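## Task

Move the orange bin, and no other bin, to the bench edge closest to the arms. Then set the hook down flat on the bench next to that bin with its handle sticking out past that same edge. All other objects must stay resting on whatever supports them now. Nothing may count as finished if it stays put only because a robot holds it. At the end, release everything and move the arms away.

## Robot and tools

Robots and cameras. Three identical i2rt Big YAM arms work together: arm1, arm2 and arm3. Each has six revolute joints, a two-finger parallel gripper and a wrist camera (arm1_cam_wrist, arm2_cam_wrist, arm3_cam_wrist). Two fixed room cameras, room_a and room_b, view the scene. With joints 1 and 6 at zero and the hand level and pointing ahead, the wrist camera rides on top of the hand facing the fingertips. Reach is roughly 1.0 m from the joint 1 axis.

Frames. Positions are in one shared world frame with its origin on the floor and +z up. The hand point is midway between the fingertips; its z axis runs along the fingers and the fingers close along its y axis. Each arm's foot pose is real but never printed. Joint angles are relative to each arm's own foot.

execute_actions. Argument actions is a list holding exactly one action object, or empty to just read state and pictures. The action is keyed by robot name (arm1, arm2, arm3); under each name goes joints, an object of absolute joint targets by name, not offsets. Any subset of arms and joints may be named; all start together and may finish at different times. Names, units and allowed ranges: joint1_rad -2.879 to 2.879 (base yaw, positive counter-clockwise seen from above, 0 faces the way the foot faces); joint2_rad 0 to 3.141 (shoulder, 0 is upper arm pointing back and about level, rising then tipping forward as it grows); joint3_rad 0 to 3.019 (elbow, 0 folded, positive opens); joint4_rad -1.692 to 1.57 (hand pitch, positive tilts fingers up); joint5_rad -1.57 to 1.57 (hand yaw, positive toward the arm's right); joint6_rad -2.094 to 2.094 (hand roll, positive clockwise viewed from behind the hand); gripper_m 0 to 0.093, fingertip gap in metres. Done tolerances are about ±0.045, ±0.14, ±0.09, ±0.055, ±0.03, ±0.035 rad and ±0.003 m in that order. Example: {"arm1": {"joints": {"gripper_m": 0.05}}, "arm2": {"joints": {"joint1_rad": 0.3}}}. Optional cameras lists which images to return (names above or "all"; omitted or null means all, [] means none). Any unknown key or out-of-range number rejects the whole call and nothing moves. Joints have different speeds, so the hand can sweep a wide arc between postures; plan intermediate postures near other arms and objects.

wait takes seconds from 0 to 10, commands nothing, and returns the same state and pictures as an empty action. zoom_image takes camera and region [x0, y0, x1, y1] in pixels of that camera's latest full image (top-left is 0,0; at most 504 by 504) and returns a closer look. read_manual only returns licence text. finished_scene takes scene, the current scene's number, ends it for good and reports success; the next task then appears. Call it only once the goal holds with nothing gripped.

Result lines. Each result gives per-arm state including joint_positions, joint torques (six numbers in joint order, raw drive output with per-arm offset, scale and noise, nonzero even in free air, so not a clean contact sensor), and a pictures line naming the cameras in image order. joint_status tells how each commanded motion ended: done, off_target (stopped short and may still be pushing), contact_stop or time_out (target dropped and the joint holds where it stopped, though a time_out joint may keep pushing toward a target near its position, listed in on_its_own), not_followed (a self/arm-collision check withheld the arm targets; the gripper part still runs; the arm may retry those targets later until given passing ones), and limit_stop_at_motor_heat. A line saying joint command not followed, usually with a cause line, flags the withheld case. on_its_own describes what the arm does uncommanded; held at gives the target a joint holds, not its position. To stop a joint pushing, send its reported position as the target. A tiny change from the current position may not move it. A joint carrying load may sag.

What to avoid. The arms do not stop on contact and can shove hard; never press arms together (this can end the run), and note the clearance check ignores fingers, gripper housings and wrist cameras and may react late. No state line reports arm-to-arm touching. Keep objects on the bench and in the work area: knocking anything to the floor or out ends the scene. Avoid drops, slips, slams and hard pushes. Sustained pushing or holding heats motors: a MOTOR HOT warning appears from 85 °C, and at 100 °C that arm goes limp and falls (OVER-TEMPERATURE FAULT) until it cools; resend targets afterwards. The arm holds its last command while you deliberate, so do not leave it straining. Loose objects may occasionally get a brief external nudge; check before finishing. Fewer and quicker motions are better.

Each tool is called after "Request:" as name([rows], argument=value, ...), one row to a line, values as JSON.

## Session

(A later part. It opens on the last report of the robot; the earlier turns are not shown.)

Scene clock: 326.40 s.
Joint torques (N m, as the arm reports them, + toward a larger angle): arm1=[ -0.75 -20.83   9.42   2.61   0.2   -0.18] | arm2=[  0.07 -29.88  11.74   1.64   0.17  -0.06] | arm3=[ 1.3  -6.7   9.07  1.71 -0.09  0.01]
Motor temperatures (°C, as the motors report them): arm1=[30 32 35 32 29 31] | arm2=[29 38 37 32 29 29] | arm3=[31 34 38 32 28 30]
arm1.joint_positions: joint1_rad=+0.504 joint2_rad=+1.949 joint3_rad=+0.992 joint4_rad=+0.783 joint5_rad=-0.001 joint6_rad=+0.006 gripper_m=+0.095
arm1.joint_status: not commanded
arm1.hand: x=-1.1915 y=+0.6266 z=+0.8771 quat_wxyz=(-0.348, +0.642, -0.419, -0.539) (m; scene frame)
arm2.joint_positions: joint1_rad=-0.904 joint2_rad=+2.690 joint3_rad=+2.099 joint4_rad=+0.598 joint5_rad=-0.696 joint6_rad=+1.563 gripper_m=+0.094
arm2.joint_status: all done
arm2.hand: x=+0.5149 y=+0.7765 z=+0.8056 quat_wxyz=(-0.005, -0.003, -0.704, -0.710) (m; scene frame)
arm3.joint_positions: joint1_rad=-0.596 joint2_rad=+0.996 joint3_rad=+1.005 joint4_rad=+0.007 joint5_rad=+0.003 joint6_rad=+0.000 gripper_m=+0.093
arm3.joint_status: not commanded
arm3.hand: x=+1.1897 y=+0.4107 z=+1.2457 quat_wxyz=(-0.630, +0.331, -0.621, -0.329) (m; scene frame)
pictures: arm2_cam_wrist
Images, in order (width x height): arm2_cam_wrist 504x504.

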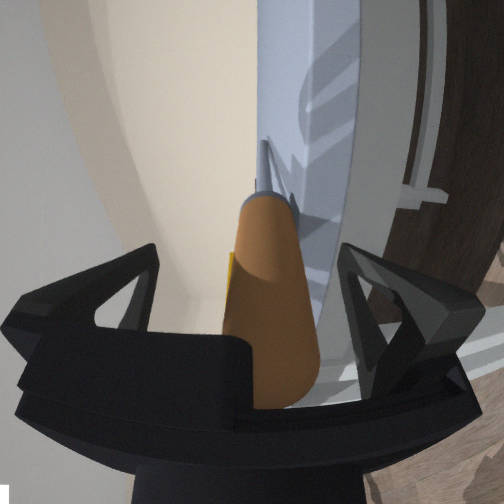

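Request:
execute_actions([
  {"arm2":{"joints":{"joint1_rad":-0.886,"joint2_rad":2.703}}},
], cameras=[])

Request:
execute_actions([
  {"arm2":{"joints":{"gripper_m":0}}},
], cameras=["arm2_cam_wrist"])

Scene clock: 330.90 s.
Joint torques (N m, as the arm reports them, + toward a larger angle): arm1=[ -1.18 -20.91   9.46   2.59   0.19  -0.17] | arm2=[  0.66 -29.01  11.73   1.64   0.13  -0.07] | arm3=[ 1.36 -6.69  9.03  1.7  -0.09  0.  ]
Motor temperatures (°C, as the motors report them): arm1=[30 32 35 32 29 31] | arm2=[29 39 38 32 29 29] | arm3=[31 34 38 32 28 30]
arm1.joint_positions: joint1_rad=+0.504 joint2_rad=+1.949 joint3_rad=+0.992 joint4_rad=+0.783 joint5_rad=-0.001 joint6_rad=+0.006 gripper_m=+0.095
arm1.joint_status: not commanded
arm1.hand: x=-1.1915 y=+0.6266 z=+0.8771 quat_wxyz=(-0.348, +0.642, -0.419, -0.539) (m; scene frame)
arm2.joint_positions: joint1_rad=-0.899 joint2_rad=+2.694 joint3_rad=+2.099 joint4_rad=+0.598 joint5_rad=-0.695 joint6_rad=+1.563 gripper_m=+0.094
arm2.joint_status: all done
arm2.hand: x=+0.5106 y=+0.7790 z=+0.8029 quat_wxyz=(-0.002, -0.002, -0.705, -0.709) (m; scene frame)
arm3.joint_positions: joint1_rad=-0.596 joint2_rad=+0.996 joint3_rad=+1.005 joint4_rad=+0.007 joint5_rad=+0.003 joint6_rad=+0.000 gripper_m=+0.093
arm3.joint_status: not commanded
arm3.hand: x=+1.1897 y=+0.4107 z=+1.2457 quat_wxyz=(-0.630, +0.331, -0.621, -0.329) (m; scene frame)
pictures: none
No camera images: the call's "cameras" was empty. Leave "cameras" out to get every camera's image.

Scene clock: 331.63 s.
Joint torques (N m, as the arm reports them, + toward a larger angle): arm1=[ -0.33 -20.7    9.53   2.62   0.19  -0.21] | arm2=[  0.48 -29.66  11.63   1.86   0.1   -0.06] | arm3=[ 1.05 -6.68  8.98  1.76 -0.09 -0.01]
Motor temperatures (°C, as the motors report them): arm1=[30 32 35 32 29 31] | arm2=[29 39 38 32 29 29] | arm3=[31 34 38 32 28 30]
arm1.joint_positions: joint1_rad=+0.504 joint2_rad=+1.949 joint3_rad=+0.992 joint4_rad=+0.783 joint5_rad=-0.001 joint6_rad=+0.006 gripper_m=+0.095
arm1.joint_status: not commanded
arm1.hand: x=-1.1915 y=+0.6266 z=+0.8771 quat_wxyz=(-0.348, +0.642, -0.419, -0.539) (m; scene frame)
arm2.joint_positions: joint1_rad=-0.897 joint2_rad=+2.700 joint3_rad=+2.100 joint4_rad=+0.594 joint5_rad=-0.694 joint6_rad=+1.563 gripper_m=+0.030
arm2.joint_status: gripper_m off_target (ended at +0.030, target +0.000)
arm2.hand: x=+0.5092 y=+0.7793 z=+0.7966 quat_wxyz=(+0.000, -0.004, -0.707, -0.707) (m; scene frame)
arm3.joint_positions: joint1_rad=-0.596 joint2_rad=+0.996 joint3_rad=+1.005 joint4_rad=+0.007 joint5_rad=+0.003 joint6_rad=+0.000 gripper_m=+0.093
arm3.joint_status: not commanded
arm3.hand: x=+1.1897 y=+0.4107 z=+1.2457 quat_wxyz=(-0.630, +0.331, -0.621, -0.329) (m; scene frame)
pictures: arm2_cam_wrist
Images, in order (width x height): arm2_cam_wrist 504x504.

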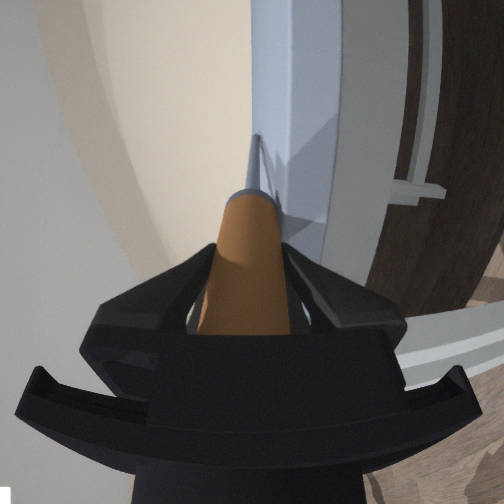

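Request:
execute_actions([
  {"arm2":{"joints":{"joint2_rad":2.3,"joint4_rad":0.27}}},
], cameras=["arm2_cam_wrist","room_a"])

Scene clock: 339.57 s.
Joint torques (N m, as the arm reports them, + toward a larger angle): arm1=[ -1.18 -20.64   9.41   2.58   0.16  -0.15] | arm2=[  0.14 -34.45  12.51   3.     0.08  -0.07] | arm3=[ 1.34 -6.44  8.98  1.79 -0.11  0.01]
Motor temperatures (°C, as the motors report them): arm1=[30 32 35 32 29 31] | arm2=[29 39 38 32 29 29] | arm3=[31 33 38 32 28 30]
arm1.joint_positions: joint1_rad=+0.504 joint2_rad=+1.949 joint3_rad=+0.992 joint4_rad=+0.783 joint5_rad=-0.001 joint6_rad=+0.006 gripper_m=+0.095
arm1.joint_status: not commanded
arm1.hand: x=-1.1915 y=+0.6266 z=+0.8771 quat_wxyz=(-0.348, +0.642, -0.419, -0.539) (m; scene frame)
arm2.joint_positions: joint1_rad=-0.894 joint2_rad=+2.355 joint3_rad=+2.105 joint4_rad=+0.244 joint5_rad=-0.694 joint6_rad=+1.563 gripper_m=+0.030
arm2.joint_status: all done
arm2.hand: x=+0.5084 y=+0.7794 z=+1.0383 quat_wxyz=(+0.001, -0.003, -0.707, -0.707) (m; scene frame)
arm3.joint_positions: joint1_rad=-0.596 joint2_rad=+0.996 joint3_rad=+1.005 joint4_rad=+0.007 joint5_rad=+0.003 joint6_rad=+0.000 gripper_m=+0.093
arm3.joint_status: not commanded
arm3.hand: x=+1.1897 y=+0.4107 z=+1.2457 quat_wxyz=(-0.630, +0.331, -0.621, -0.329) (m; scene frame)
pictures: arm2_cam_wrist, room_a
Images, in order (width x height): arm2_cam_wrist 504x504, room_a 504x504.

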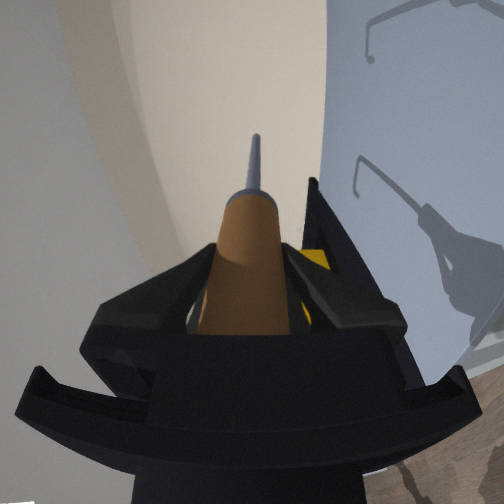

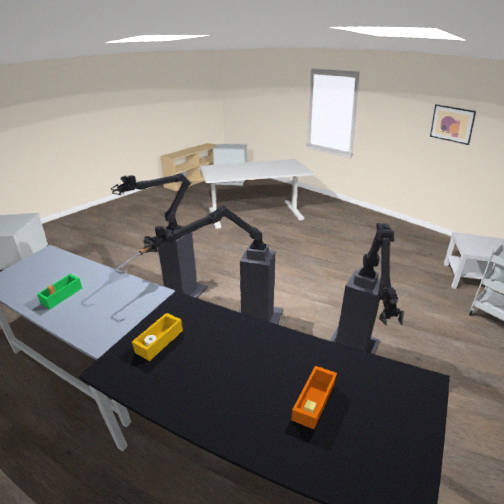

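Request:
execute_actions([
  {"arm2":{"joints":{"joint1_rad":0.452,"joint5_rad":0.65}}},
], cameras=["arm2_cam_wrist"])

Scene clock: 352.17 s.
Joint torques (N m, as the arm reports them, + toward a larger angle): arm1=[ -1.39 -21.18   9.49   2.39   0.2   -0.17] | arm2=[ -0.54 -34.48  12.37   2.99   0.16  -0.08] | arm3=[ 1.1  -6.61  8.99  1.8  -0.1   0.  ]
Motor temperatures (°C, as the motors report them): arm1=[30 32 35 32 29 31] | arm2=[29 40 39 32 30 29] | arm3=[31 33 38 32 28 30]
arm1.joint_positions: joint1_rad=+0.504 joint2_rad=+1.949 joint3_rad=+0.992 joint4_rad=+0.783 joint5_rad=-0.001 joint6_rad=+0.006 gripper_m=+0.095
arm1.joint_status: not commanded
arm1.hand: x=-1.1915 y=+0.6266 z=+0.8771 quat_wxyz=(-0.348, +0.642, -0.419, -0.539) (m; scene frame)
arm2.joint_positions: joint1_rad=+0.451 joint2_rad=+2.355 joint3_rad=+2.105 joint4_rad=+0.242 joint5_rad=+0.649 joint6_rad=+1.563 gripper_m=+0.030
arm2.joint_status: all done
arm2.hand: x=-0.4649 y=+0.8032 z=+1.0474 quat_wxyz=(-0.001, +0.000, -0.708, -0.706) (m; scene frame)
arm3.joint_positions: joint1_rad=-0.596 joint2_rad=+0.996 joint3_rad=+1.005 joint4_rad=+0.007 joint5_rad=+0.003 joint6_rad=+0.000 gripper_m=+0.093
arm3.joint_status: not commanded
arm3.hand: x=+1.1897 y=+0.4107 z=+1.2457 quat_wxyz=(-0.630, +0.331, -0.621, -0.329) (m; scene frame)
pictures: arm2_cam_wrist
Images, in order (width x height): arm2_cam_wrist 504x504.

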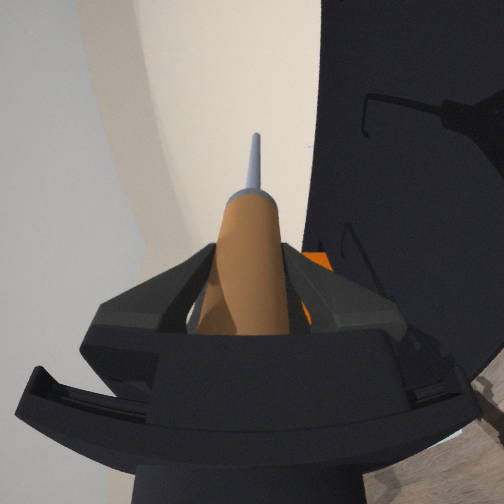

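Request:
execute_actions([
  {"arm2":{"joints":{"joint2_rad":2.505,"joint3_rad":1.85,"joint4_rad":0.71}}},
], cameras=["arm2_cam_wrist","room_a"])

Request:
zoom_image(camera="room_a", region=[200, 250, 360, 400])

Scene clock: 358.47 s.
Joint torques (N m, as the arm reports them, + toward a larger angle): arm1=[ -1.2  -21.18   9.4    2.7    0.21  -0.17] | arm2=[ -0.92 -34.32   8.74   3.77   0.14  -0.15] | arm3=[ 0.96 -6.59  8.99  1.74 -0.1   0.  ]
Motor temperatures (°C, as the motors report them): arm1=[30 32 35 32 29 31] | arm2=[29 41 39 32 30 29] | arm3=[31 33 38 32 28 30]
arm1.joint_positions: joint1_rad=+0.504 joint2_rad=+1.949 joint3_rad=+0.992 joint4_rad=+0.783 joint5_rad=-0.001 joint6_rad=+0.006 gripper_m=+0.095
arm1.joint_status: not commanded
arm1.hand: x=-1.1915 y=+0.6266 z=+0.8771 quat_wxyz=(-0.348, +0.642, -0.419, -0.539) (m; scene frame)
arm2.joint_positions: joint1_rad=+0.452 joint2_rad=+2.567 joint3_rad=+1.825 joint4_rad=+0.664 joint5_rad=+0.650 joint6_rad=+1.572 gripper_m=+0.030
arm2.joint_status: all done
arm2.hand: x=-0.4382 y=+0.7636 z=+0.7970 quat_wxyz=(-0.013, +0.013, -0.727, -0.686) (m; scene frame)
arm3.joint_positions: joint1_rad=-0.596 joint2_rad=+0.996 joint3_rad=+1.005 joint4_rad=+0.007 joint5_rad=+0.003 joint6_rad=+0.000 gripper_m=+0.093
arm3.joint_status: not commanded
arm3.hand: x=+1.1897 y=+0.4107 z=+1.2457 quat_wxyz=(-0.630, +0.331, -0.621, -0.329) (m; scene frame)
pictures: arm2_cam_wrist, room_a
Images, in order (width x height): arm2_cam_wrist 504x504, room_a 504x504.

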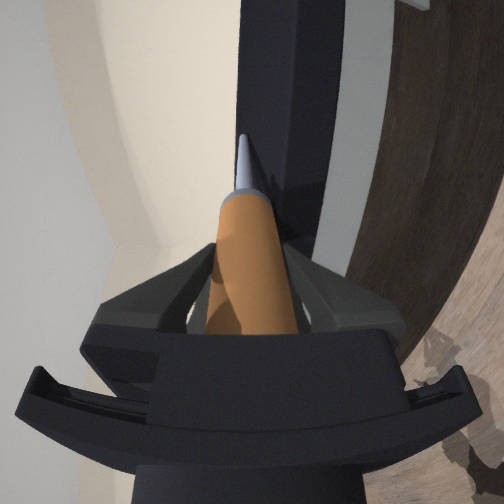

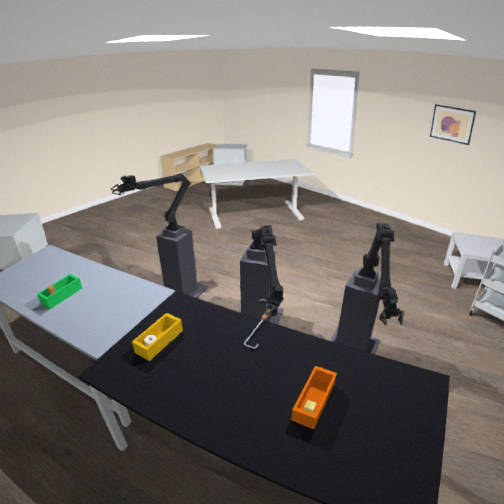

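Region (200, 250, 360, 400) of room_a's 504x504 image, scaled by 3.150, with more detail than that image has; it fills the top 472 rows of this view, and the rest is white.

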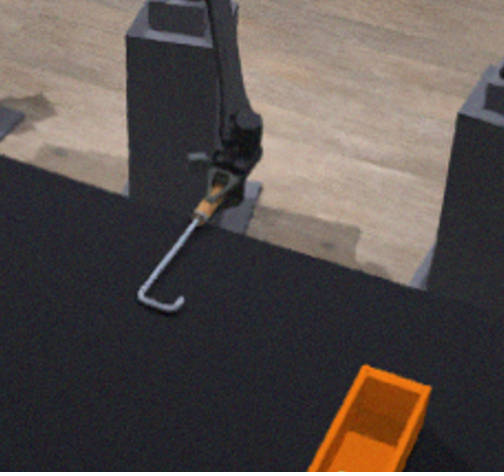

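Request:
execute_actions([
  {"arm2":{"joints":{"joint3_rad":1.96,"joint2_rad":2.54,"joint4_rad":0.66,"joint1_rad":0.435,"joint5_rad":0.635}}},
], cameras=["arm2_cam_wrist","room_a"])

Request:
zoom_image(camera="room_a", region=[220, 280, 320, 370])

Scene clock: 369.60 s.
Joint torques (N m, as the arm reports them, + toward a larger angle): arm1=[ -0.72 -20.33   9.5    2.54   0.16  -0.19] | arm2=[ -0.91 -31.97  13.35   2.75   0.17  -0.16] | arm3=[ 1.11 -6.73  8.94  1.75 -0.08  0.01]
Motor temperatures (°C, as the motors report them): arm1=[30 32 35 32 29 31] | arm2=[29 41 39 32 29 29] | arm3=[31 33 38 32 28 30]
arm1.joint_positions: joint1_rad=+0.504 joint2_rad=+1.949 joint3_rad=+0.992 joint4_rad=+0.783 joint5_rad=-0.001 joint6_rad=+0.006 gripper_m=+0.095
arm1.joint_status: not commanded
arm1.hand: x=-1.1915 y=+0.6266 z=+0.8771 quat_wxyz=(-0.348, +0.642, -0.419, -0.539) (m; scene frame)
arm2.joint_positions: joint1_rad=+0.439 joint2_rad=+2.576 joint3_rad=+1.870 joint4_rad=+0.638 joint5_rad=+0.634 joint6_rad=+1.572 gripper_m=+0.030
arm2.joint_status: joint3_rad time_out (moved +0.045 of +0.135); the others done
arm2.on_its_own: joint3_rad reads +1.870 and still pushes toward +1.960 since a time_out
arm2.hand: x=-0.4370 y=+0.7780 z=+0.8061 quat_wxyz=(-0.010, +0.011, -0.725, -0.689) (m; scene frame)
arm3.joint_positions: joint1_rad=-0.596 joint2_rad=+0.996 joint3_rad=+1.005 joint4_rad=+0.007 joint5_rad=+0.003 joint6_rad=+0.000 gripper_m=+0.093
arm3.joint_status: not commanded
arm3.hand: x=+1.1897 y=+0.4107 z=+1.2457 quat_wxyz=(-0.630, +0.331, -0.621, -0.329) (m; scene frame)
pictures: arm2_cam_wrist, room_a
Images, in order (width x height): arm2_cam_wrist 504x504, room_a 504x504.

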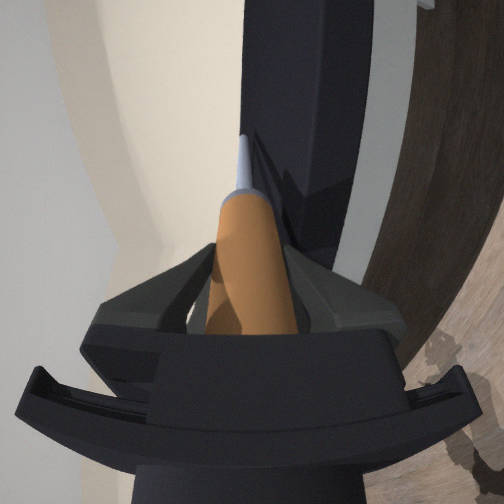

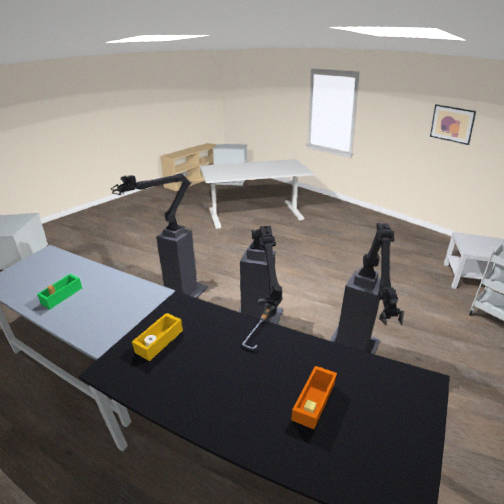

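Region (220, 280, 320, 370) of room_a's 504x504 image, scaled by 5.040, with more detail than that image has; it fills the top 454 rows of this view, and the rest is white.

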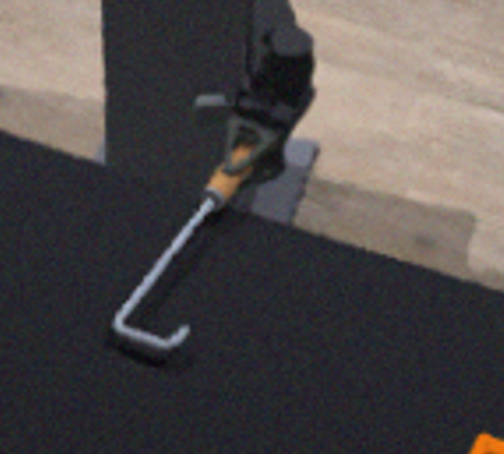

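Request:
execute_actions([
  {"arm2":{"joints":{"joint3_rad":1.94,"joint2_rad":2.57,"joint4_rad":0.70}}},
], cameras=["arm2_cam_wrist"])

Scene clock: 378.47 s.
Joint torques (N m, as the arm reports them, + toward a larger angle): arm1=[ -0.25 -20.86   9.55   2.73   0.17  -0.2 ] | arm2=[ -0.88 -30.43  11.91   3.58   0.16  -0.15] | arm3=[ 1.23 -6.7   9.08  1.74 -0.1   0.01]
Motor temperatures (°C, as the motors report them): arm1=[30 32 35 32 29 31] | arm2=[29 41 40 32 29 29] | arm3=[31 33 39 32 28 30]
arm1.joint_positions: joint1_rad=+0.504 joint2_rad=+1.949 joint3_rad=+0.992 joint4_rad=+0.783 joint5_rad=-0.001 joint6_rad=+0.006 gripper_m=+0.095
arm1.joint_status: not commanded
arm1.hand: x=-1.1915 y=+0.6266 z=+0.8771 quat_wxyz=(-0.348, +0.642, -0.419, -0.539) (m; scene frame)
arm2.joint_positions: joint1_rad=+0.439 joint2_rad=+2.592 joint3_rad=+1.870 joint4_rad=+0.659 joint5_rad=+0.634 joint6_rad=+1.572 gripper_m=+0.030
arm2.joint_status: all done
arm2.hand: x=-0.4362 y=+0.7767 z=+0.7963 quat_wxyz=(-0.008, +0.011, -0.723, -0.690) (m; scene frame)
arm3.joint_positions: joint1_rad=-0.596 joint2_rad=+0.996 joint3_rad=+1.005 joint4_rad=+0.007 joint5_rad=+0.003 joint6_rad=+0.000 gripper_m=+0.093
arm3.joint_status: not commanded
arm3.hand: x=+1.1897 y=+0.4107 z=+1.2457 quat_wxyz=(-0.630, +0.331, -0.621, -0.329) (m; scene frame)
pictures: arm2_cam_wrist
Images, in order (width x height): arm2_cam_wrist 504x504.

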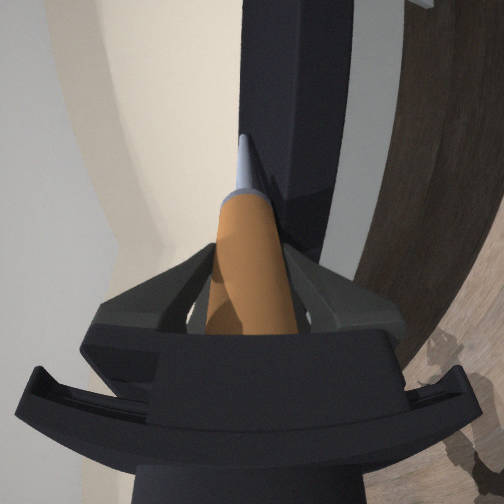

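Request:
execute_actions([
  {"arm2":{"joints":{"gripper_m":0.093}}},
], cameras=["arm2_cam_wrist"])

Scene clock: 384.53 s.
Joint torques (N m, as the arm reports them, + toward a larger angle): arm1=[ -1.14 -20.46   9.43   2.5    0.21  -0.21] | arm2=[ -0.92 -30.88  10.74   2.53   0.16  -0.16] | arm3=[ 1.4  -6.53  8.98  1.77 -0.11  0.01]
Motor temperatures (°C, as the motors report them): arm1=[30 32 35 32 29 31] | arm2=[29 41 40 32 29 29] | arm3=[31 33 39 32 28 30]
arm1.joint_positions: joint1_rad=+0.504 joint2_rad=+1.949 joint3_rad=+0.992 joint4_rad=+0.783 joint5_rad=-0.001 joint6_rad=+0.006 gripper_m=+0.095
arm1.joint_status: not commanded
arm1.hand: x=-1.1915 y=+0.6266 z=+0.8771 quat_wxyz=(-0.348, +0.642, -0.419, -0.539) (m; scene frame)
arm2.joint_positions: joint1_rad=+0.439 joint2_rad=+2.592 joint3_rad=+1.888 joint4_rad=+0.681 joint5_rad=+0.634 joint6_rad=+1.572 gripper_m=+0.093
arm2.joint_status: all done
arm2.hand: x=-0.4389 y=+0.7805 z=+0.8101 quat_wxyz=(+0.000, +0.002, -0.712, -0.702) (m; scene frame)
arm3.joint_positions: joint1_rad=-0.596 joint2_rad=+0.996 joint3_rad=+1.005 joint4_rad=+0.007 joint5_rad=+0.003 joint6_rad=+0.000 gripper_m=+0.093
arm3.joint_status: not commanded
arm3.hand: x=+1.1897 y=+0.4107 z=+1.2457 quat_wxyz=(-0.630, +0.331, -0.621, -0.329) (m; scene frame)
pictures: arm2_cam_wrist
Images, in order (width x height): arm2_cam_wrist 504x504.

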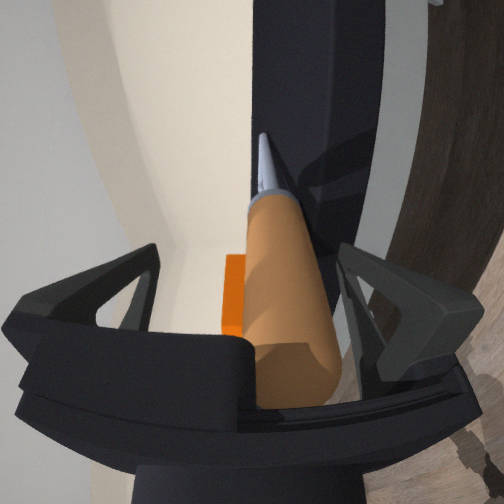

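Request:
execute_actions([
  {"arm2":{"joints":{"joint3_rad":1.70,"joint2_rad":2.485,"joint4_rad":0.85}}},
], cameras=["arm2_cam_wrist"])

Request:
execute_actions([
  {"arm2":{"joints":{"joint3_rad":1.40,"joint2_rad":2.37,"joint4_rad":1.0}}},
], cameras=["arm2_cam_wrist"])

Scene clock: 400.83 s.
Joint torques (N m, as the arm reports them, + toward a larger angle): arm1=[ -1.25 -21.17   9.46   2.55   0.16  -0.17] | arm2=[ -0.91 -29.03   7.37   2.6    0.13  -0.15] | arm3=[ 1.35 -6.62  9.01  1.75 -0.09  0.02]
Motor temperatures (°C, as the motors report them): arm1=[30 32 35 32 29 31] | arm2=[29 41 40 32 29 29] | arm3=[31 33 39 32 28 30]
arm1.joint_positions: joint1_rad=+0.504 joint2_rad=+1.949 joint3_rad=+0.992 joint4_rad=+0.783 joint5_rad=-0.001 joint6_rad=+0.006 gripper_m=+0.095
arm1.joint_status: not commanded
arm1.hand: x=-1.1915 y=+0.6266 z=+0.8771 quat_wxyz=(-0.348, +0.642, -0.419, -0.539) (m; scene frame)
arm2.joint_positions: joint1_rad=+0.439 joint2_rad=+2.510 joint3_rad=+1.686 joint4_rad=+0.831 joint5_rad=+0.634 joint6_rad=+1.572 gripper_m=+0.093
arm2.joint_status: all done
arm2.hand: x=-0.4126 y=+0.7449 z=+0.8123 quat_wxyz=(+0.006, -0.004, -0.704, -0.711) (m; scene frame)
arm3.joint_positions: joint1_rad=-0.596 joint2_rad=+0.996 joint3_rad=+1.005 joint4_rad=+0.007 joint5_rad=+0.003 joint6_rad=+0.000 gripper_m=+0.093
arm3.joint_status: not commanded
arm3.hand: x=+1.1897 y=+0.4107 z=+1.2457 quat_wxyz=(-0.630, +0.331, -0.621, -0.329) (m; scene frame)
pictures: arm2_cam_wrist
Images, in order (width x height): arm2_cam_wrist 504x504.

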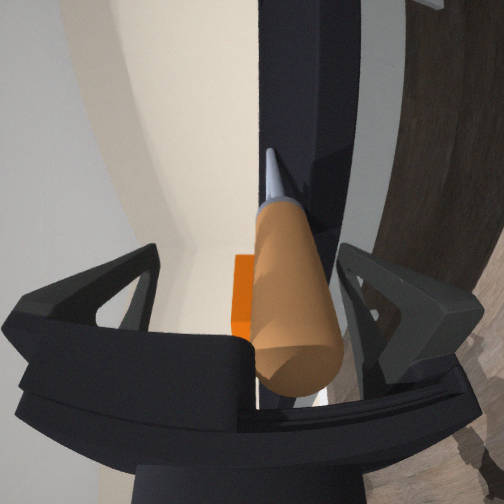

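Scene clock: 401.93 s.
Joint torques (N m, as the arm reports them, + toward a larger angle): arm1=[ -1.33 -20.81   9.3    2.53   0.18  -0.21] | arm2=[ -1.07 -26.24   6.55   2.64   0.13  -0.15] | arm3=[ 1.17 -6.73  9.    1.7  -0.09  0.01]
Motor temperatures (°C, as the motors report them): arm1=[30 32 36 32 29 31] | arm2=[29 41 39 32 29 29] | arm3=[31 33 39 32 28 30]
arm1.joint_positions: joint1_rad=+0.504 joint2_rad=+1.949 joint3_rad=+0.992 joint4_rad=+0.783 joint5_rad=-0.001 joint6_rad=+0.006 gripper_m=+0.095
arm1.joint_status: not commanded
arm1.hand: x=-1.1915 y=+0.6266 z=+0.8771 quat_wxyz=(-0.348, +0.642, -0.419, -0.539) (m; scene frame)
arm2.joint_positions: joint1_rad=+0.439 joint2_rad=+2.390 joint3_rad=+1.384 joint4_rad=+0.981 joint5_rad=+0.634 joint6_rad=+1.572 gripper_m=+0.093
arm2.joint_status: all done
arm2.hand: x=-0.3663 y=+0.6823 z=+0.8022 quat_wxyz=(-0.001, +0.003, -0.713, -0.701) (m; scene frame)
arm3.joint_positions: joint1_rad=-0.596 joint2_rad=+0.996 joint3_rad=+1.005 joint4_rad=+0.007 joint5_rad=+0.003 joint6_rad=+0.000 gripper_m=+0.093
arm3.joint_status: not commanded
arm3.hand: x=+1.1897 y=+0.4107 z=+1.2457 quat_wxyz=(-0.630, +0.331, -0.621, -0.329) (m; scene frame)
pictures: arm2_cam_wrist
Images, in order (width x height): arm2_cam_wrist 504x504.

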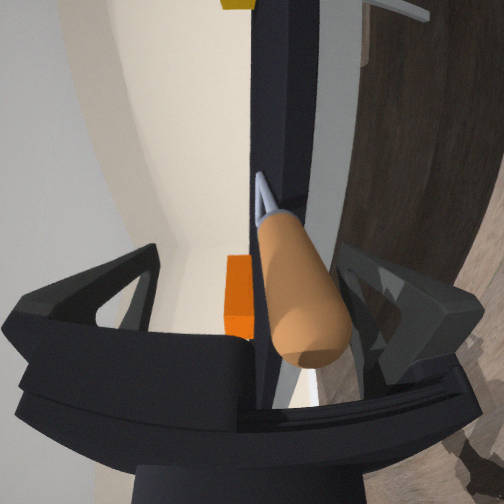

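Request:
execute_actions(actions=[], cameras=["arm2_cam_wrist","room_a","room_b"])

Request:
zoom_image(camera="room_a", region=[210, 270, 320, 370])

Request:
zoom_image(camera="room_b", region=[160, 140, 280, 240])

Scene clock: 405.63 s.
Joint torques (N m, as the arm reports them, + toward a larger angle): arm1=[ -1.02 -20.71   9.61   2.58   0.19  -0.21] | arm2=[ -0.94 -26.39   6.53   2.54   0.14  -0.15] | arm3=[ 1.19 -6.76  9.02  1.8  -0.12  0.  ]
Motor temperatures (°C, as the motors report them): arm1=[30 32 36 32 29 31] | arm2=[29 41 39 32 29 29] | arm3=[31 33 39 32 28 30]
arm1.joint_positions: joint1_rad=+0.504 joint2_rad=+1.949 joint3_rad=+0.992 joint4_rad=+0.783 joint5_rad=-0.001 joint6_rad=+0.006 gripper_m=+0.095
arm1.joint_status: not commanded
arm1.hand: x=-1.1915 y=+0.6266 z=+0.8771 quat_wxyz=(-0.348, +0.642, -0.419, -0.539) (m; scene frame)
arm2.joint_positions: joint1_rad=+0.439 joint2_rad=+2.390 joint3_rad=+1.384 joint4_rad=+0.981 joint5_rad=+0.634 joint6_rad=+1.572 gripper_m=+0.093
arm2.joint_status: all done
arm2.hand: x=-0.3663 y=+0.6823 z=+0.8022 quat_wxyz=(-0.001, +0.003, -0.713, -0.701) (m; scene frame)
arm3.joint_positions: joint1_rad=-0.596 joint2_rad=+0.996 joint3_rad=+1.005 joint4_rad=+0.007 joint5_rad=+0.003 joint6_rad=+0.000 gripper_m=+0.093
arm3.joint_status: not commanded
arm3.hand: x=+1.1897 y=+0.4107 z=+1.2457 quat_wxyz=(-0.630, +0.331, -0.621, -0.329) (m; scene frame)
pictures: arm2_cam_wrist, room_a, room_b
Images, in order (width x height): arm2_cam_wrist 504x504, room_a 504x504, room_b 504x504.

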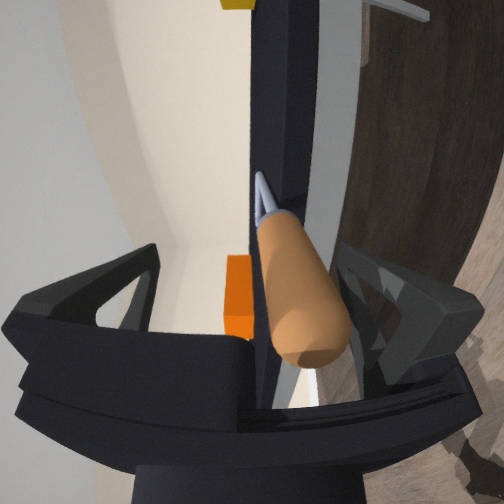

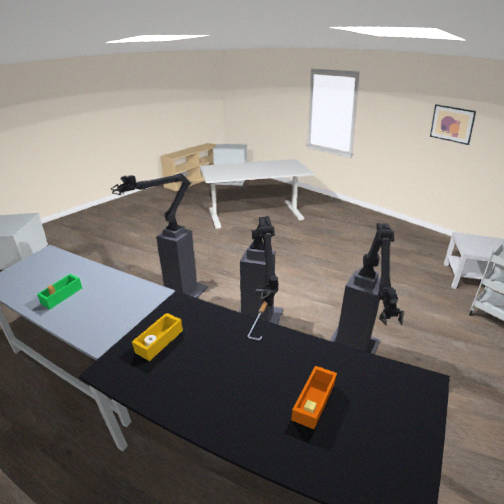

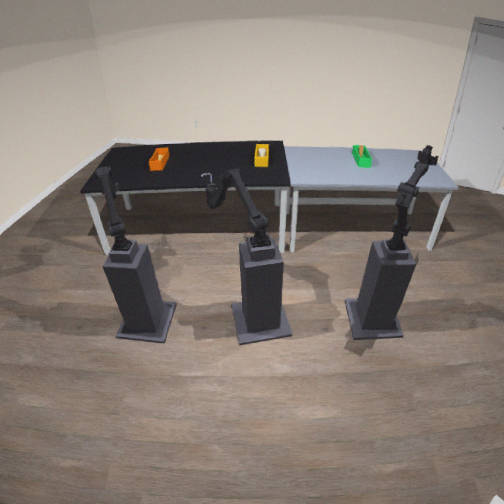

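Region (210, 270, 320, 370) of room_a's 504x504 image, scaled by 4.582, with more detail than that image has; it fills the top 458 rows of this view, and the rest is white.

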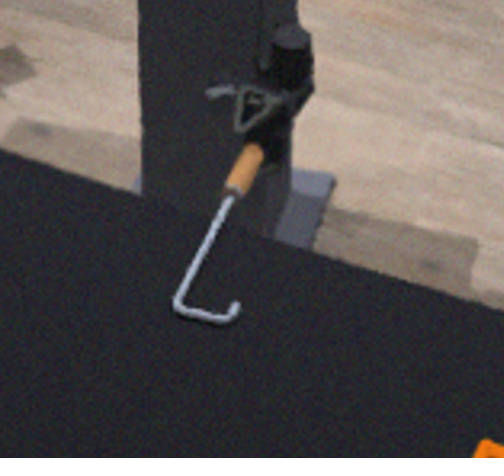

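Region (160, 140, 280, 240) of room_b's 504x504 image, scaled by 4.200, with more detail than that image has.

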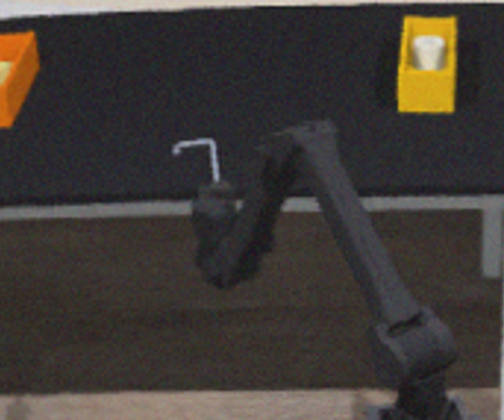

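Request:
execute_actions([
  {"arm2":{"joints":{"joint5_rad":0.54}}},
], cameras=["arm2_cam_wrist"])

Scene clock: 413.70 s.
Joint torques (N m, as the arm reports them, + toward a larger angle): arm1=[ -0.77 -20.7    9.62   2.63   0.18  -0.19] | arm2=[ -0.97 -26.29   6.58   2.63   0.02  -0.15] | arm3=[ 1.14 -6.9   9.06  1.73 -0.09 -0.01]
Motor temperatures (°C, as the motors report them): arm1=[30 32 36 32 29 31] | arm2=[29 41 38 32 29 29] | arm3=[31 33 39 32 28 30]
arm1.joint_positions: joint1_rad=+0.504 joint2_rad=+1.949 joint3_rad=+0.992 joint4_rad=+0.783 joint5_rad=-0.001 joint6_rad=+0.006 gripper_m=+0.095
arm1.joint_status: not commanded
arm1.hand: x=-1.1915 y=+0.6266 z=+0.8771 quat_wxyz=(-0.348, +0.642, -0.419, -0.539) (m; scene frame)
arm2.joint_positions: joint1_rad=+0.439 joint2_rad=+2.390 joint3_rad=+1.384 joint4_rad=+0.981 joint5_rad=+0.542 joint6_rad=+1.572 gripper_m=+0.093
arm2.joint_status: all done
arm2.hand: x=-0.3821 y=+0.6816 z=+0.8021 quat_wxyz=(+0.032, +0.035, -0.712, -0.700) (m; scene frame)
arm3.joint_positions: joint1_rad=-0.596 joint2_rad=+0.996 joint3_rad=+1.005 joint4_rad=+0.007 joint5_rad=+0.003 joint6_rad=+0.000 gripper_m=+0.093
arm3.joint_status: not commanded
arm3.hand: x=+1.1897 y=+0.4107 z=+1.2457 quat_wxyz=(-0.630, +0.331, -0.621, -0.329) (m; scene frame)
pictures: arm2_cam_wrist
Images, in order (width x height): arm2_cam_wrist 504x504.

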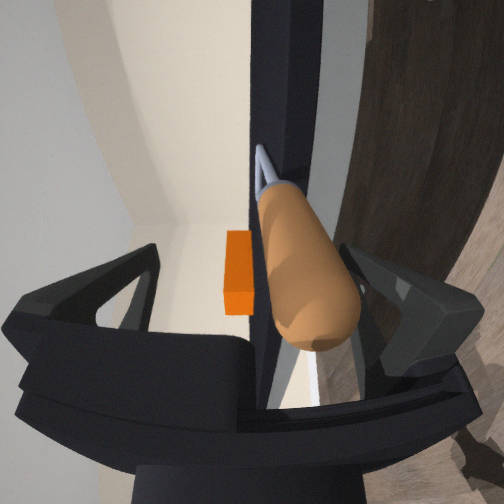

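Centered better; close.

Request:
execute_actions([
  {"arm2":{"joints":{"gripper_m":0}}},
], cameras=["arm2_cam_wrist","room_a"])

Scene clock: 418.40 s.
Joint torques (N m, as the arm reports them, + toward a larger angle): arm1=[ -0.55 -20.34   9.58   2.55   0.17  -0.21] | arm2=[ -0.85 -26.44   6.7    2.78   0.09  -0.15] | arm3=[ 1.13 -6.66  9.08  1.71 -0.1  -0.01]
Motor temperatures (°C, as the motors report them): arm1=[30 32 36 32 29 31] | arm2=[29 41 38 32 29 29] | arm3=[31 32 39 32 28 30]
arm1.joint_positions: joint1_rad=+0.504 joint2_rad=+1.949 joint3_rad=+0.992 joint4_rad=+0.783 joint5_rad=-0.001 joint6_rad=+0.006 gripper_m=+0.095
arm1.joint_status: not commanded
arm1.hand: x=-1.1915 y=+0.6266 z=+0.8771 quat_wxyz=(-0.348, +0.642, -0.419, -0.539) (m; scene frame)
arm2.joint_positions: joint1_rad=+0.439 joint2_rad=+2.392 joint3_rad=+1.380 joint4_rad=+0.978 joint5_rad=+0.540 joint6_rad=+1.571 gripper_m=+0.030
arm2.joint_status: gripper_m off_target (ended at +0.030, target +0.000)
arm2.hand: x=-0.3816 y=+0.6804 z=+0.7985 quat_wxyz=(+0.031, +0.037, -0.715, -0.698) (m; scene frame)
arm3.joint_positions: joint1_rad=-0.596 joint2_rad=+0.996 joint3_rad=+1.005 joint4_rad=+0.007 joint5_rad=+0.003 joint6_rad=+0.000 gripper_m=+0.093
arm3.joint_status: not commanded
arm3.hand: x=+1.1897 y=+0.4107 z=+1.2457 quat_wxyz=(-0.630, +0.331, -0.621, -0.329) (m; scene frame)
pictures: arm2_cam_wrist, room_a
Images, in order (width x height): arm2_cam_wrist 504x504, room_a 504x504.

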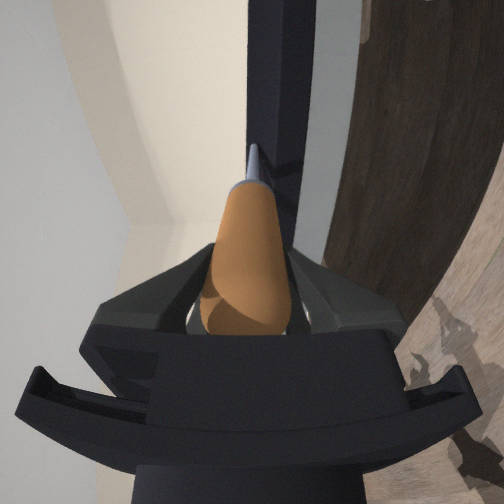

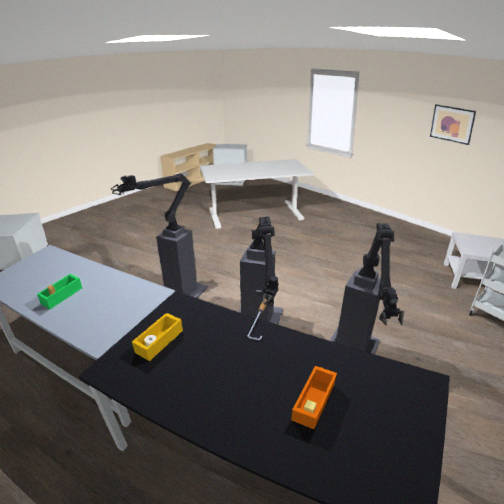

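Request:
execute_actions([
  {"arm2":{"joints":{"joint3_rad":1.76,"joint2_rad":2.47,"joint4_rad":0.84,"joint5_rad":0.633}}},
], cameras=["arm2_cam_wrist","room_a"])

Request:
zoom_image(camera="room_a", region=[210, 270, 320, 370])

Scene clock: 428.57 s.
Joint torques (N m, as the arm reports them, + toward a larger angle): arm1=[ -1.07 -20.98   9.43   2.59   0.17  -0.15] | arm2=[ -0.97 -30.27  12.28   2.77   0.17  -0.15] | arm3=[ 1.05 -6.73  8.94  1.64 -0.11  0.  ]
Motor temperatures (°C, as the motors report them): arm1=[30 32 36 32 29 31] | arm2=[29 41 37 32 29 29] | arm3=[31 32 39 32 28 30]
arm1.joint_positions: joint1_rad=+0.504 joint2_rad=+1.949 joint3_rad=+0.992 joint4_rad=+0.783 joint5_rad=-0.001 joint6_rad=+0.006 gripper_m=+0.095
arm1.joint_status: not commanded
arm1.hand: x=-1.1915 y=+0.6266 z=+0.8771 quat_wxyz=(-0.348, +0.642, -0.419, -0.539) (m; scene frame)
arm2.joint_positions: joint1_rad=+0.438 joint2_rad=+2.504 joint3_rad=+1.676 joint4_rad=+0.817 joint5_rad=+0.632 joint6_rad=+1.573 gripper_m=+0.030
arm2.joint_status: all done
arm2.hand: x=-0.4114 y=+0.7433 z=+0.8089 quat_wxyz=(+0.003, +0.000, -0.709, -0.705) (m; scene frame)
arm3.joint_positions: joint1_rad=-0.596 joint2_rad=+0.996 joint3_rad=+1.005 joint4_rad=+0.007 joint5_rad=+0.003 joint6_rad=+0.000 gripper_m=+0.093
arm3.joint_status: not commanded
arm3.hand: x=+1.1897 y=+0.4107 z=+1.2457 quat_wxyz=(-0.630, +0.331, -0.621, -0.329) (m; scene frame)
pictures: arm2_cam_wrist, room_a
Images, in order (width x height): arm2_cam_wrist 504x504, room_a 504x504.

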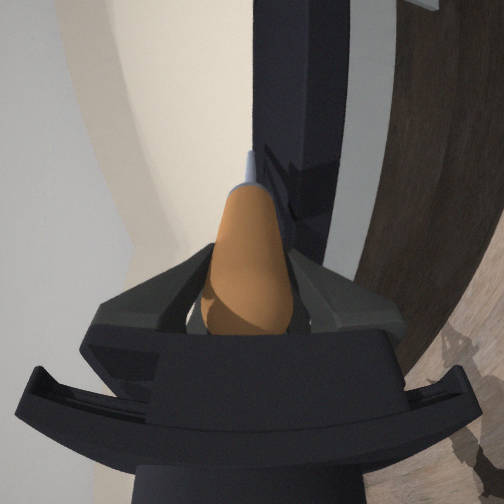

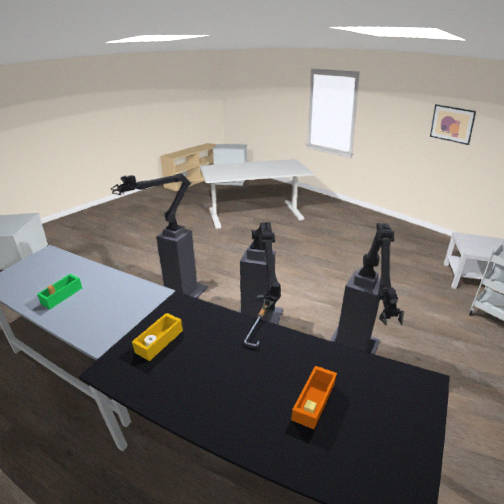

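Region (210, 270, 320, 370) of room_a's 504x504 image, scaled by 4.582, with more detail than that image has; it fills the top 458 rows of this view, and the rest is white.

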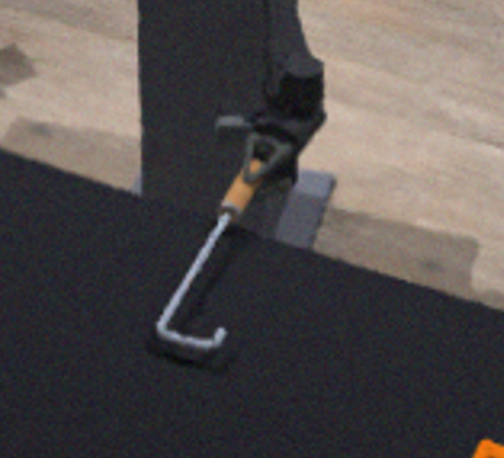

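Request:
execute_actions([
  {"arm2":{"joints":{"joint3_rad":2.09,"joint2_rad":2.615,"joint4_rad":0.66}}},
], cameras=["arm2_cam_wrist","room_a"])

Request:
zoom_image(camera="room_a", region=[210, 270, 320, 370])

Scene clock: 436.77 s.
Joint torques (N m, as the arm reports them, + toward a larger angle): arm1=[ -0.24 -20.57   9.59   2.61   0.18  -0.2 ] | arm2=[ -2.19 -32.61  14.67   2.67   0.07  -0.14] | arm3=[ 1.29 -6.8   9.    1.74 -0.1   0.  ]
Motor temperatures (°C, as the motors report them): arm1=[30 32 36 32 29 31] | arm2=[29 41 39 32 29 29] | arm3=[31 32 39 32 28 30]
arm1.joint_positions: joint1_rad=+0.504 joint2_rad=+1.949 joint3_rad=+0.992 joint4_rad=+0.783 joint5_rad=-0.001 joint6_rad=+0.006 gripper_m=+0.095
arm1.joint_status: not commanded
arm1.hand: x=-1.1915 y=+0.6266 z=+0.8771 quat_wxyz=(-0.348, +0.642, -0.419, -0.539) (m; scene frame)
arm2.joint_positions: joint1_rad=+0.456 joint2_rad=+2.650 joint3_rad=+1.983 joint4_rad=+0.640 joint5_rad=+0.634 joint6_rad=+1.571 gripper_m=+0.030
arm2.joint_status: joint3_rad time_out (moved +0.307 of +0.414); the others done
arm2.on_its_own: joint3_rad reads +1.983 and still pushes toward +2.090 since a time_out
arm2.hand: x=-0.4619 y=+0.7861 z=+0.7996 quat_wxyz=(+0.005, +0.009, -0.713, -0.701) (m; scene frame)
arm3.joint_positions: joint1_rad=-0.596 joint2_rad=+0.996 joint3_rad=+1.005 joint4_rad=+0.007 joint5_rad=+0.003 joint6_rad=+0.000 gripper_m=+0.093
arm3.joint_status: not commanded
arm3.hand: x=+1.1897 y=+0.4107 z=+1.2457 quat_wxyz=(-0.630, +0.331, -0.621, -0.329) (m; scene frame)
pictures: arm2_cam_wrist, room_a
Images, in order (width x height): arm2_cam_wrist 504x504, room_a 504x504.

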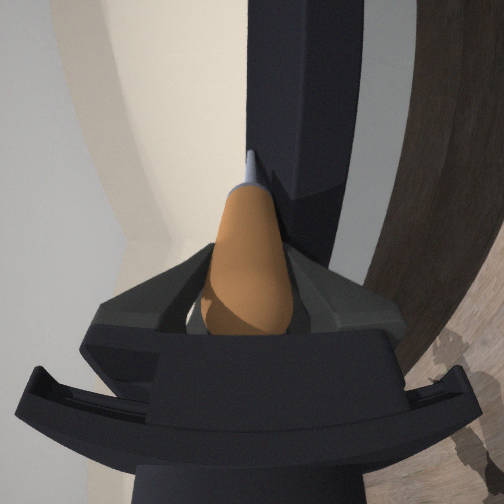

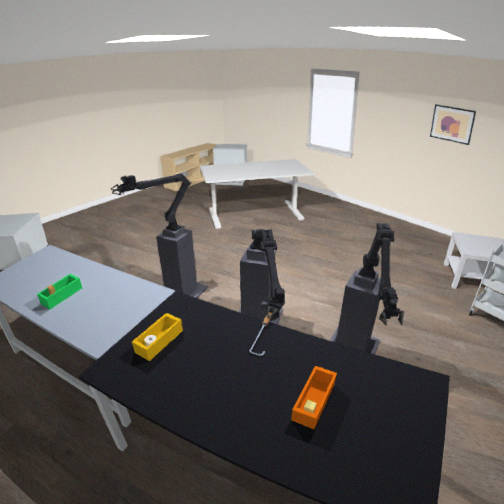

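Region (210, 270, 320, 370) of room_a's 504x504 image, scaled by 4.582, with more detail than that image has; it fills the top 458 rows of this view, and the rest is white.

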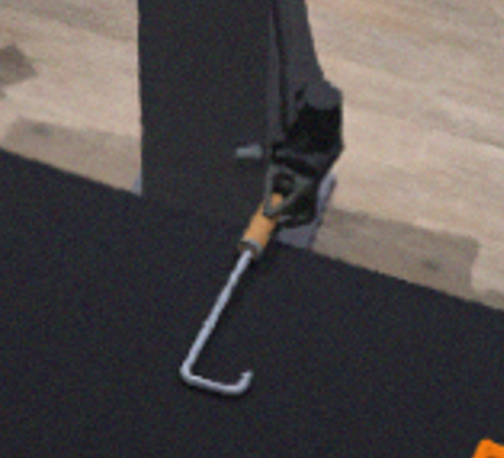

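Request:
execute_actions([
  {"arm2":{"joints":{"joint3_rad":2.0,"joint1_rad":0.46}}},
], cameras=[])

Request:
execute_actions([
  {"arm2":{"joints":{"gripper_m":0.093}}},
], cameras=["arm2_cam_wrist"])

Scene clock: 445.10 s.
Joint torques (N m, as the arm reports them, + toward a larger angle): arm1=[ -0.61 -21.09   9.57   2.66   0.16  -0.17] | arm2=[ -0.16 -32.53   8.67   2.7    0.08  -0.14] | arm3=[ 1.18 -6.92  8.99  1.76 -0.09 -0.01]
Motor temperatures (°C, as the motors report them): arm1=[30 32 36 32 29 31] | arm2=[29 42 41 32 29 29] | arm3=[31 32 39 32 28 30]
arm1.joint_positions: joint1_rad=+0.504 joint2_rad=+1.949 joint3_rad=+0.992 joint4_rad=+0.783 joint5_rad=-0.001 joint6_rad=+0.006 gripper_m=+0.095
arm1.joint_status: not commanded
arm1.hand: x=-1.1915 y=+0.6266 z=+0.8771 quat_wxyz=(-0.348, +0.642, -0.419, -0.539) (m; scene frame)
arm2.joint_positions: joint1_rad=+0.457 joint2_rad=+2.650 joint3_rad=+1.980 joint4_rad=+0.639 joint5_rad=+0.634 joint6_rad=+1.571 gripper_m=+0.030
arm2.joint_status: all done
arm2.hand: x=-0.4624 y=+0.7851 z=+0.7980 quat_wxyz=(+0.004, +0.010, -0.714, -0.700) (m; scene frame)
arm3.joint_positions: joint1_rad=-0.596 joint2_rad=+0.996 joint3_rad=+1.005 joint4_rad=+0.007 joint5_rad=+0.003 joint6_rad=+0.000 gripper_m=+0.093
arm3.joint_status: not commanded
arm3.hand: x=+1.1897 y=+0.4107 z=+1.2457 quat_wxyz=(-0.630, +0.331, -0.621, -0.329) (m; scene frame)
pictures: none
No camera images: the call's "cameras" was empty. Leave "cameras" out to get every camera's image.

Scene clock: 445.80 s.
Joint torques (N m, as the arm reports them, + toward a larger angle): arm1=[ -1.05 -20.66   9.45   2.63   0.2   -0.19] | arm2=[  0.   -31.94   8.76   2.56   0.08  -0.15] | arm3=[ 1.18 -6.78  9.01  1.66 -0.1  -0.01]
Motor temperatures (°C, as the motors report them): arm1=[30 32 36 32 29 31] | arm2=[29 42 41 32 29 29] | arm3=[31 32 39 32 28 30]
arm1.joint_positions: joint1_rad=+0.504 joint2_rad=+1.949 joint3_rad=+0.992 joint4_rad=+0.783 joint5_rad=-0.001 joint6_rad=+0.006 gripper_m=+0.095
arm1.joint_status: not commanded
arm1.hand: x=-1.1915 y=+0.6266 z=+0.8771 quat_wxyz=(-0.348, +0.642, -0.419, -0.539) (m; scene frame)
arm2.joint_positions: joint1_rad=+0.457 joint2_rad=+2.647 joint3_rad=+1.980 joint4_rad=+0.641 joint5_rad=+0.634 joint6_rad=+1.571 gripper_m=+0.093
arm2.joint_status: all done
arm2.hand: x=-0.4632 y=+0.7850 z=+0.8016 quat_wxyz=(+0.006, +0.009, -0.713, -0.701) (m; scene frame)
arm3.joint_positions: joint1_rad=-0.596 joint2_rad=+0.996 joint3_rad=+1.005 joint4_rad=+0.007 joint5_rad=+0.003 joint6_rad=+0.000 gripper_m=+0.093
arm3.joint_status: not commanded
arm3.hand: x=+1.1897 y=+0.4107 z=+1.2457 quat_wxyz=(-0.630, +0.331, -0.621, -0.329) (m; scene frame)
pictures: arm2_cam_wrist
Images, in order (width x height): arm2_cam_wrist 504x504.

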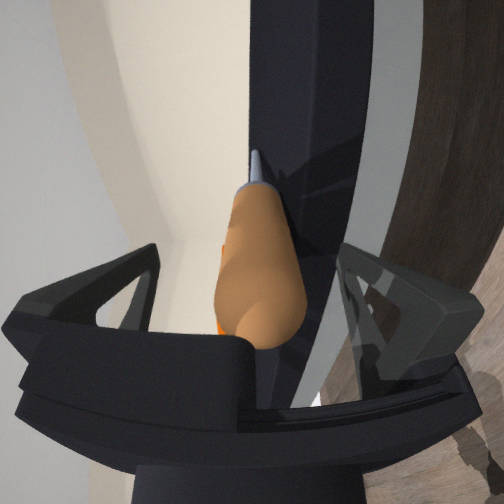

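Request:
execute_actions([
  {"arm2":{"joints":{"joint3_rad":1.70,"joint2_rad":2.51,"joint4_rad":0.86}}},
], cameras=["arm2_cam_wrist"])

Scene clock: 451.23 s.
Joint torques (N m, as the arm reports them, + toward a larger angle): arm1=[ -0.44 -20.57   9.56   2.51   0.18  -0.18] | arm2=[ -0.37 -27.94   7.43   2.59   0.12  -0.14] | arm3=[ 0.84 -6.57  9.    1.73 -0.09  0.  ]
Motor temperatures (°C, as the motors report them): arm1=[30 32 36 32 29 31] | arm2=[29 42 40 32 29 29] | arm3=[31 32 39 32 28 30]
arm1.joint_positions: joint1_rad=+0.504 joint2_rad=+1.949 joint3_rad=+0.992 joint4_rad=+0.783 joint5_rad=-0.001 joint6_rad=+0.006 gripper_m=+0.095
arm1.joint_status: not commanded
arm1.hand: x=-1.1915 y=+0.6266 z=+0.8771 quat_wxyz=(-0.348, +0.642, -0.419, -0.539) (m; scene frame)
arm2.joint_positions: joint1_rad=+0.457 joint2_rad=+2.525 joint3_rad=+1.685 joint4_rad=+0.842 joint5_rad=+0.632 joint6_rad=+1.571 gripper_m=+0.093
arm2.joint_status: all done
arm2.hand: x=-0.4254 y=+0.7355 z=+0.8020 quat_wxyz=(+0.012, +0.004, -0.705, -0.709) (m; scene frame)
arm3.joint_positions: joint1_rad=-0.596 joint2_rad=+0.996 joint3_rad=+1.005 joint4_rad=+0.007 joint5_rad=+0.003 joint6_rad=+0.000 gripper_m=+0.093
arm3.joint_status: not commanded
arm3.hand: x=+1.1897 y=+0.4107 z=+1.2457 quat_wxyz=(-0.630, +0.331, -0.621, -0.329) (m; scene frame)
pictures: arm2_cam_wrist
Images, in order (width x height): arm2_cam_wrist 504x504.

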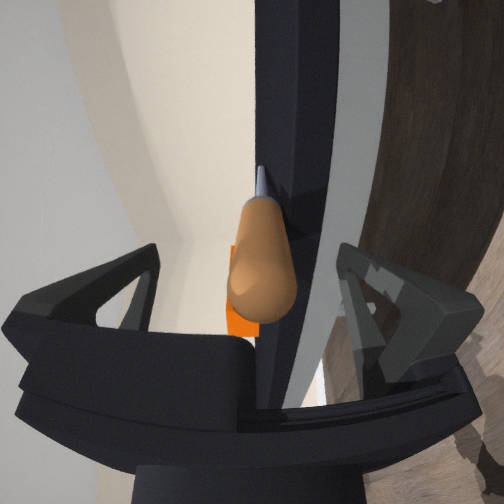

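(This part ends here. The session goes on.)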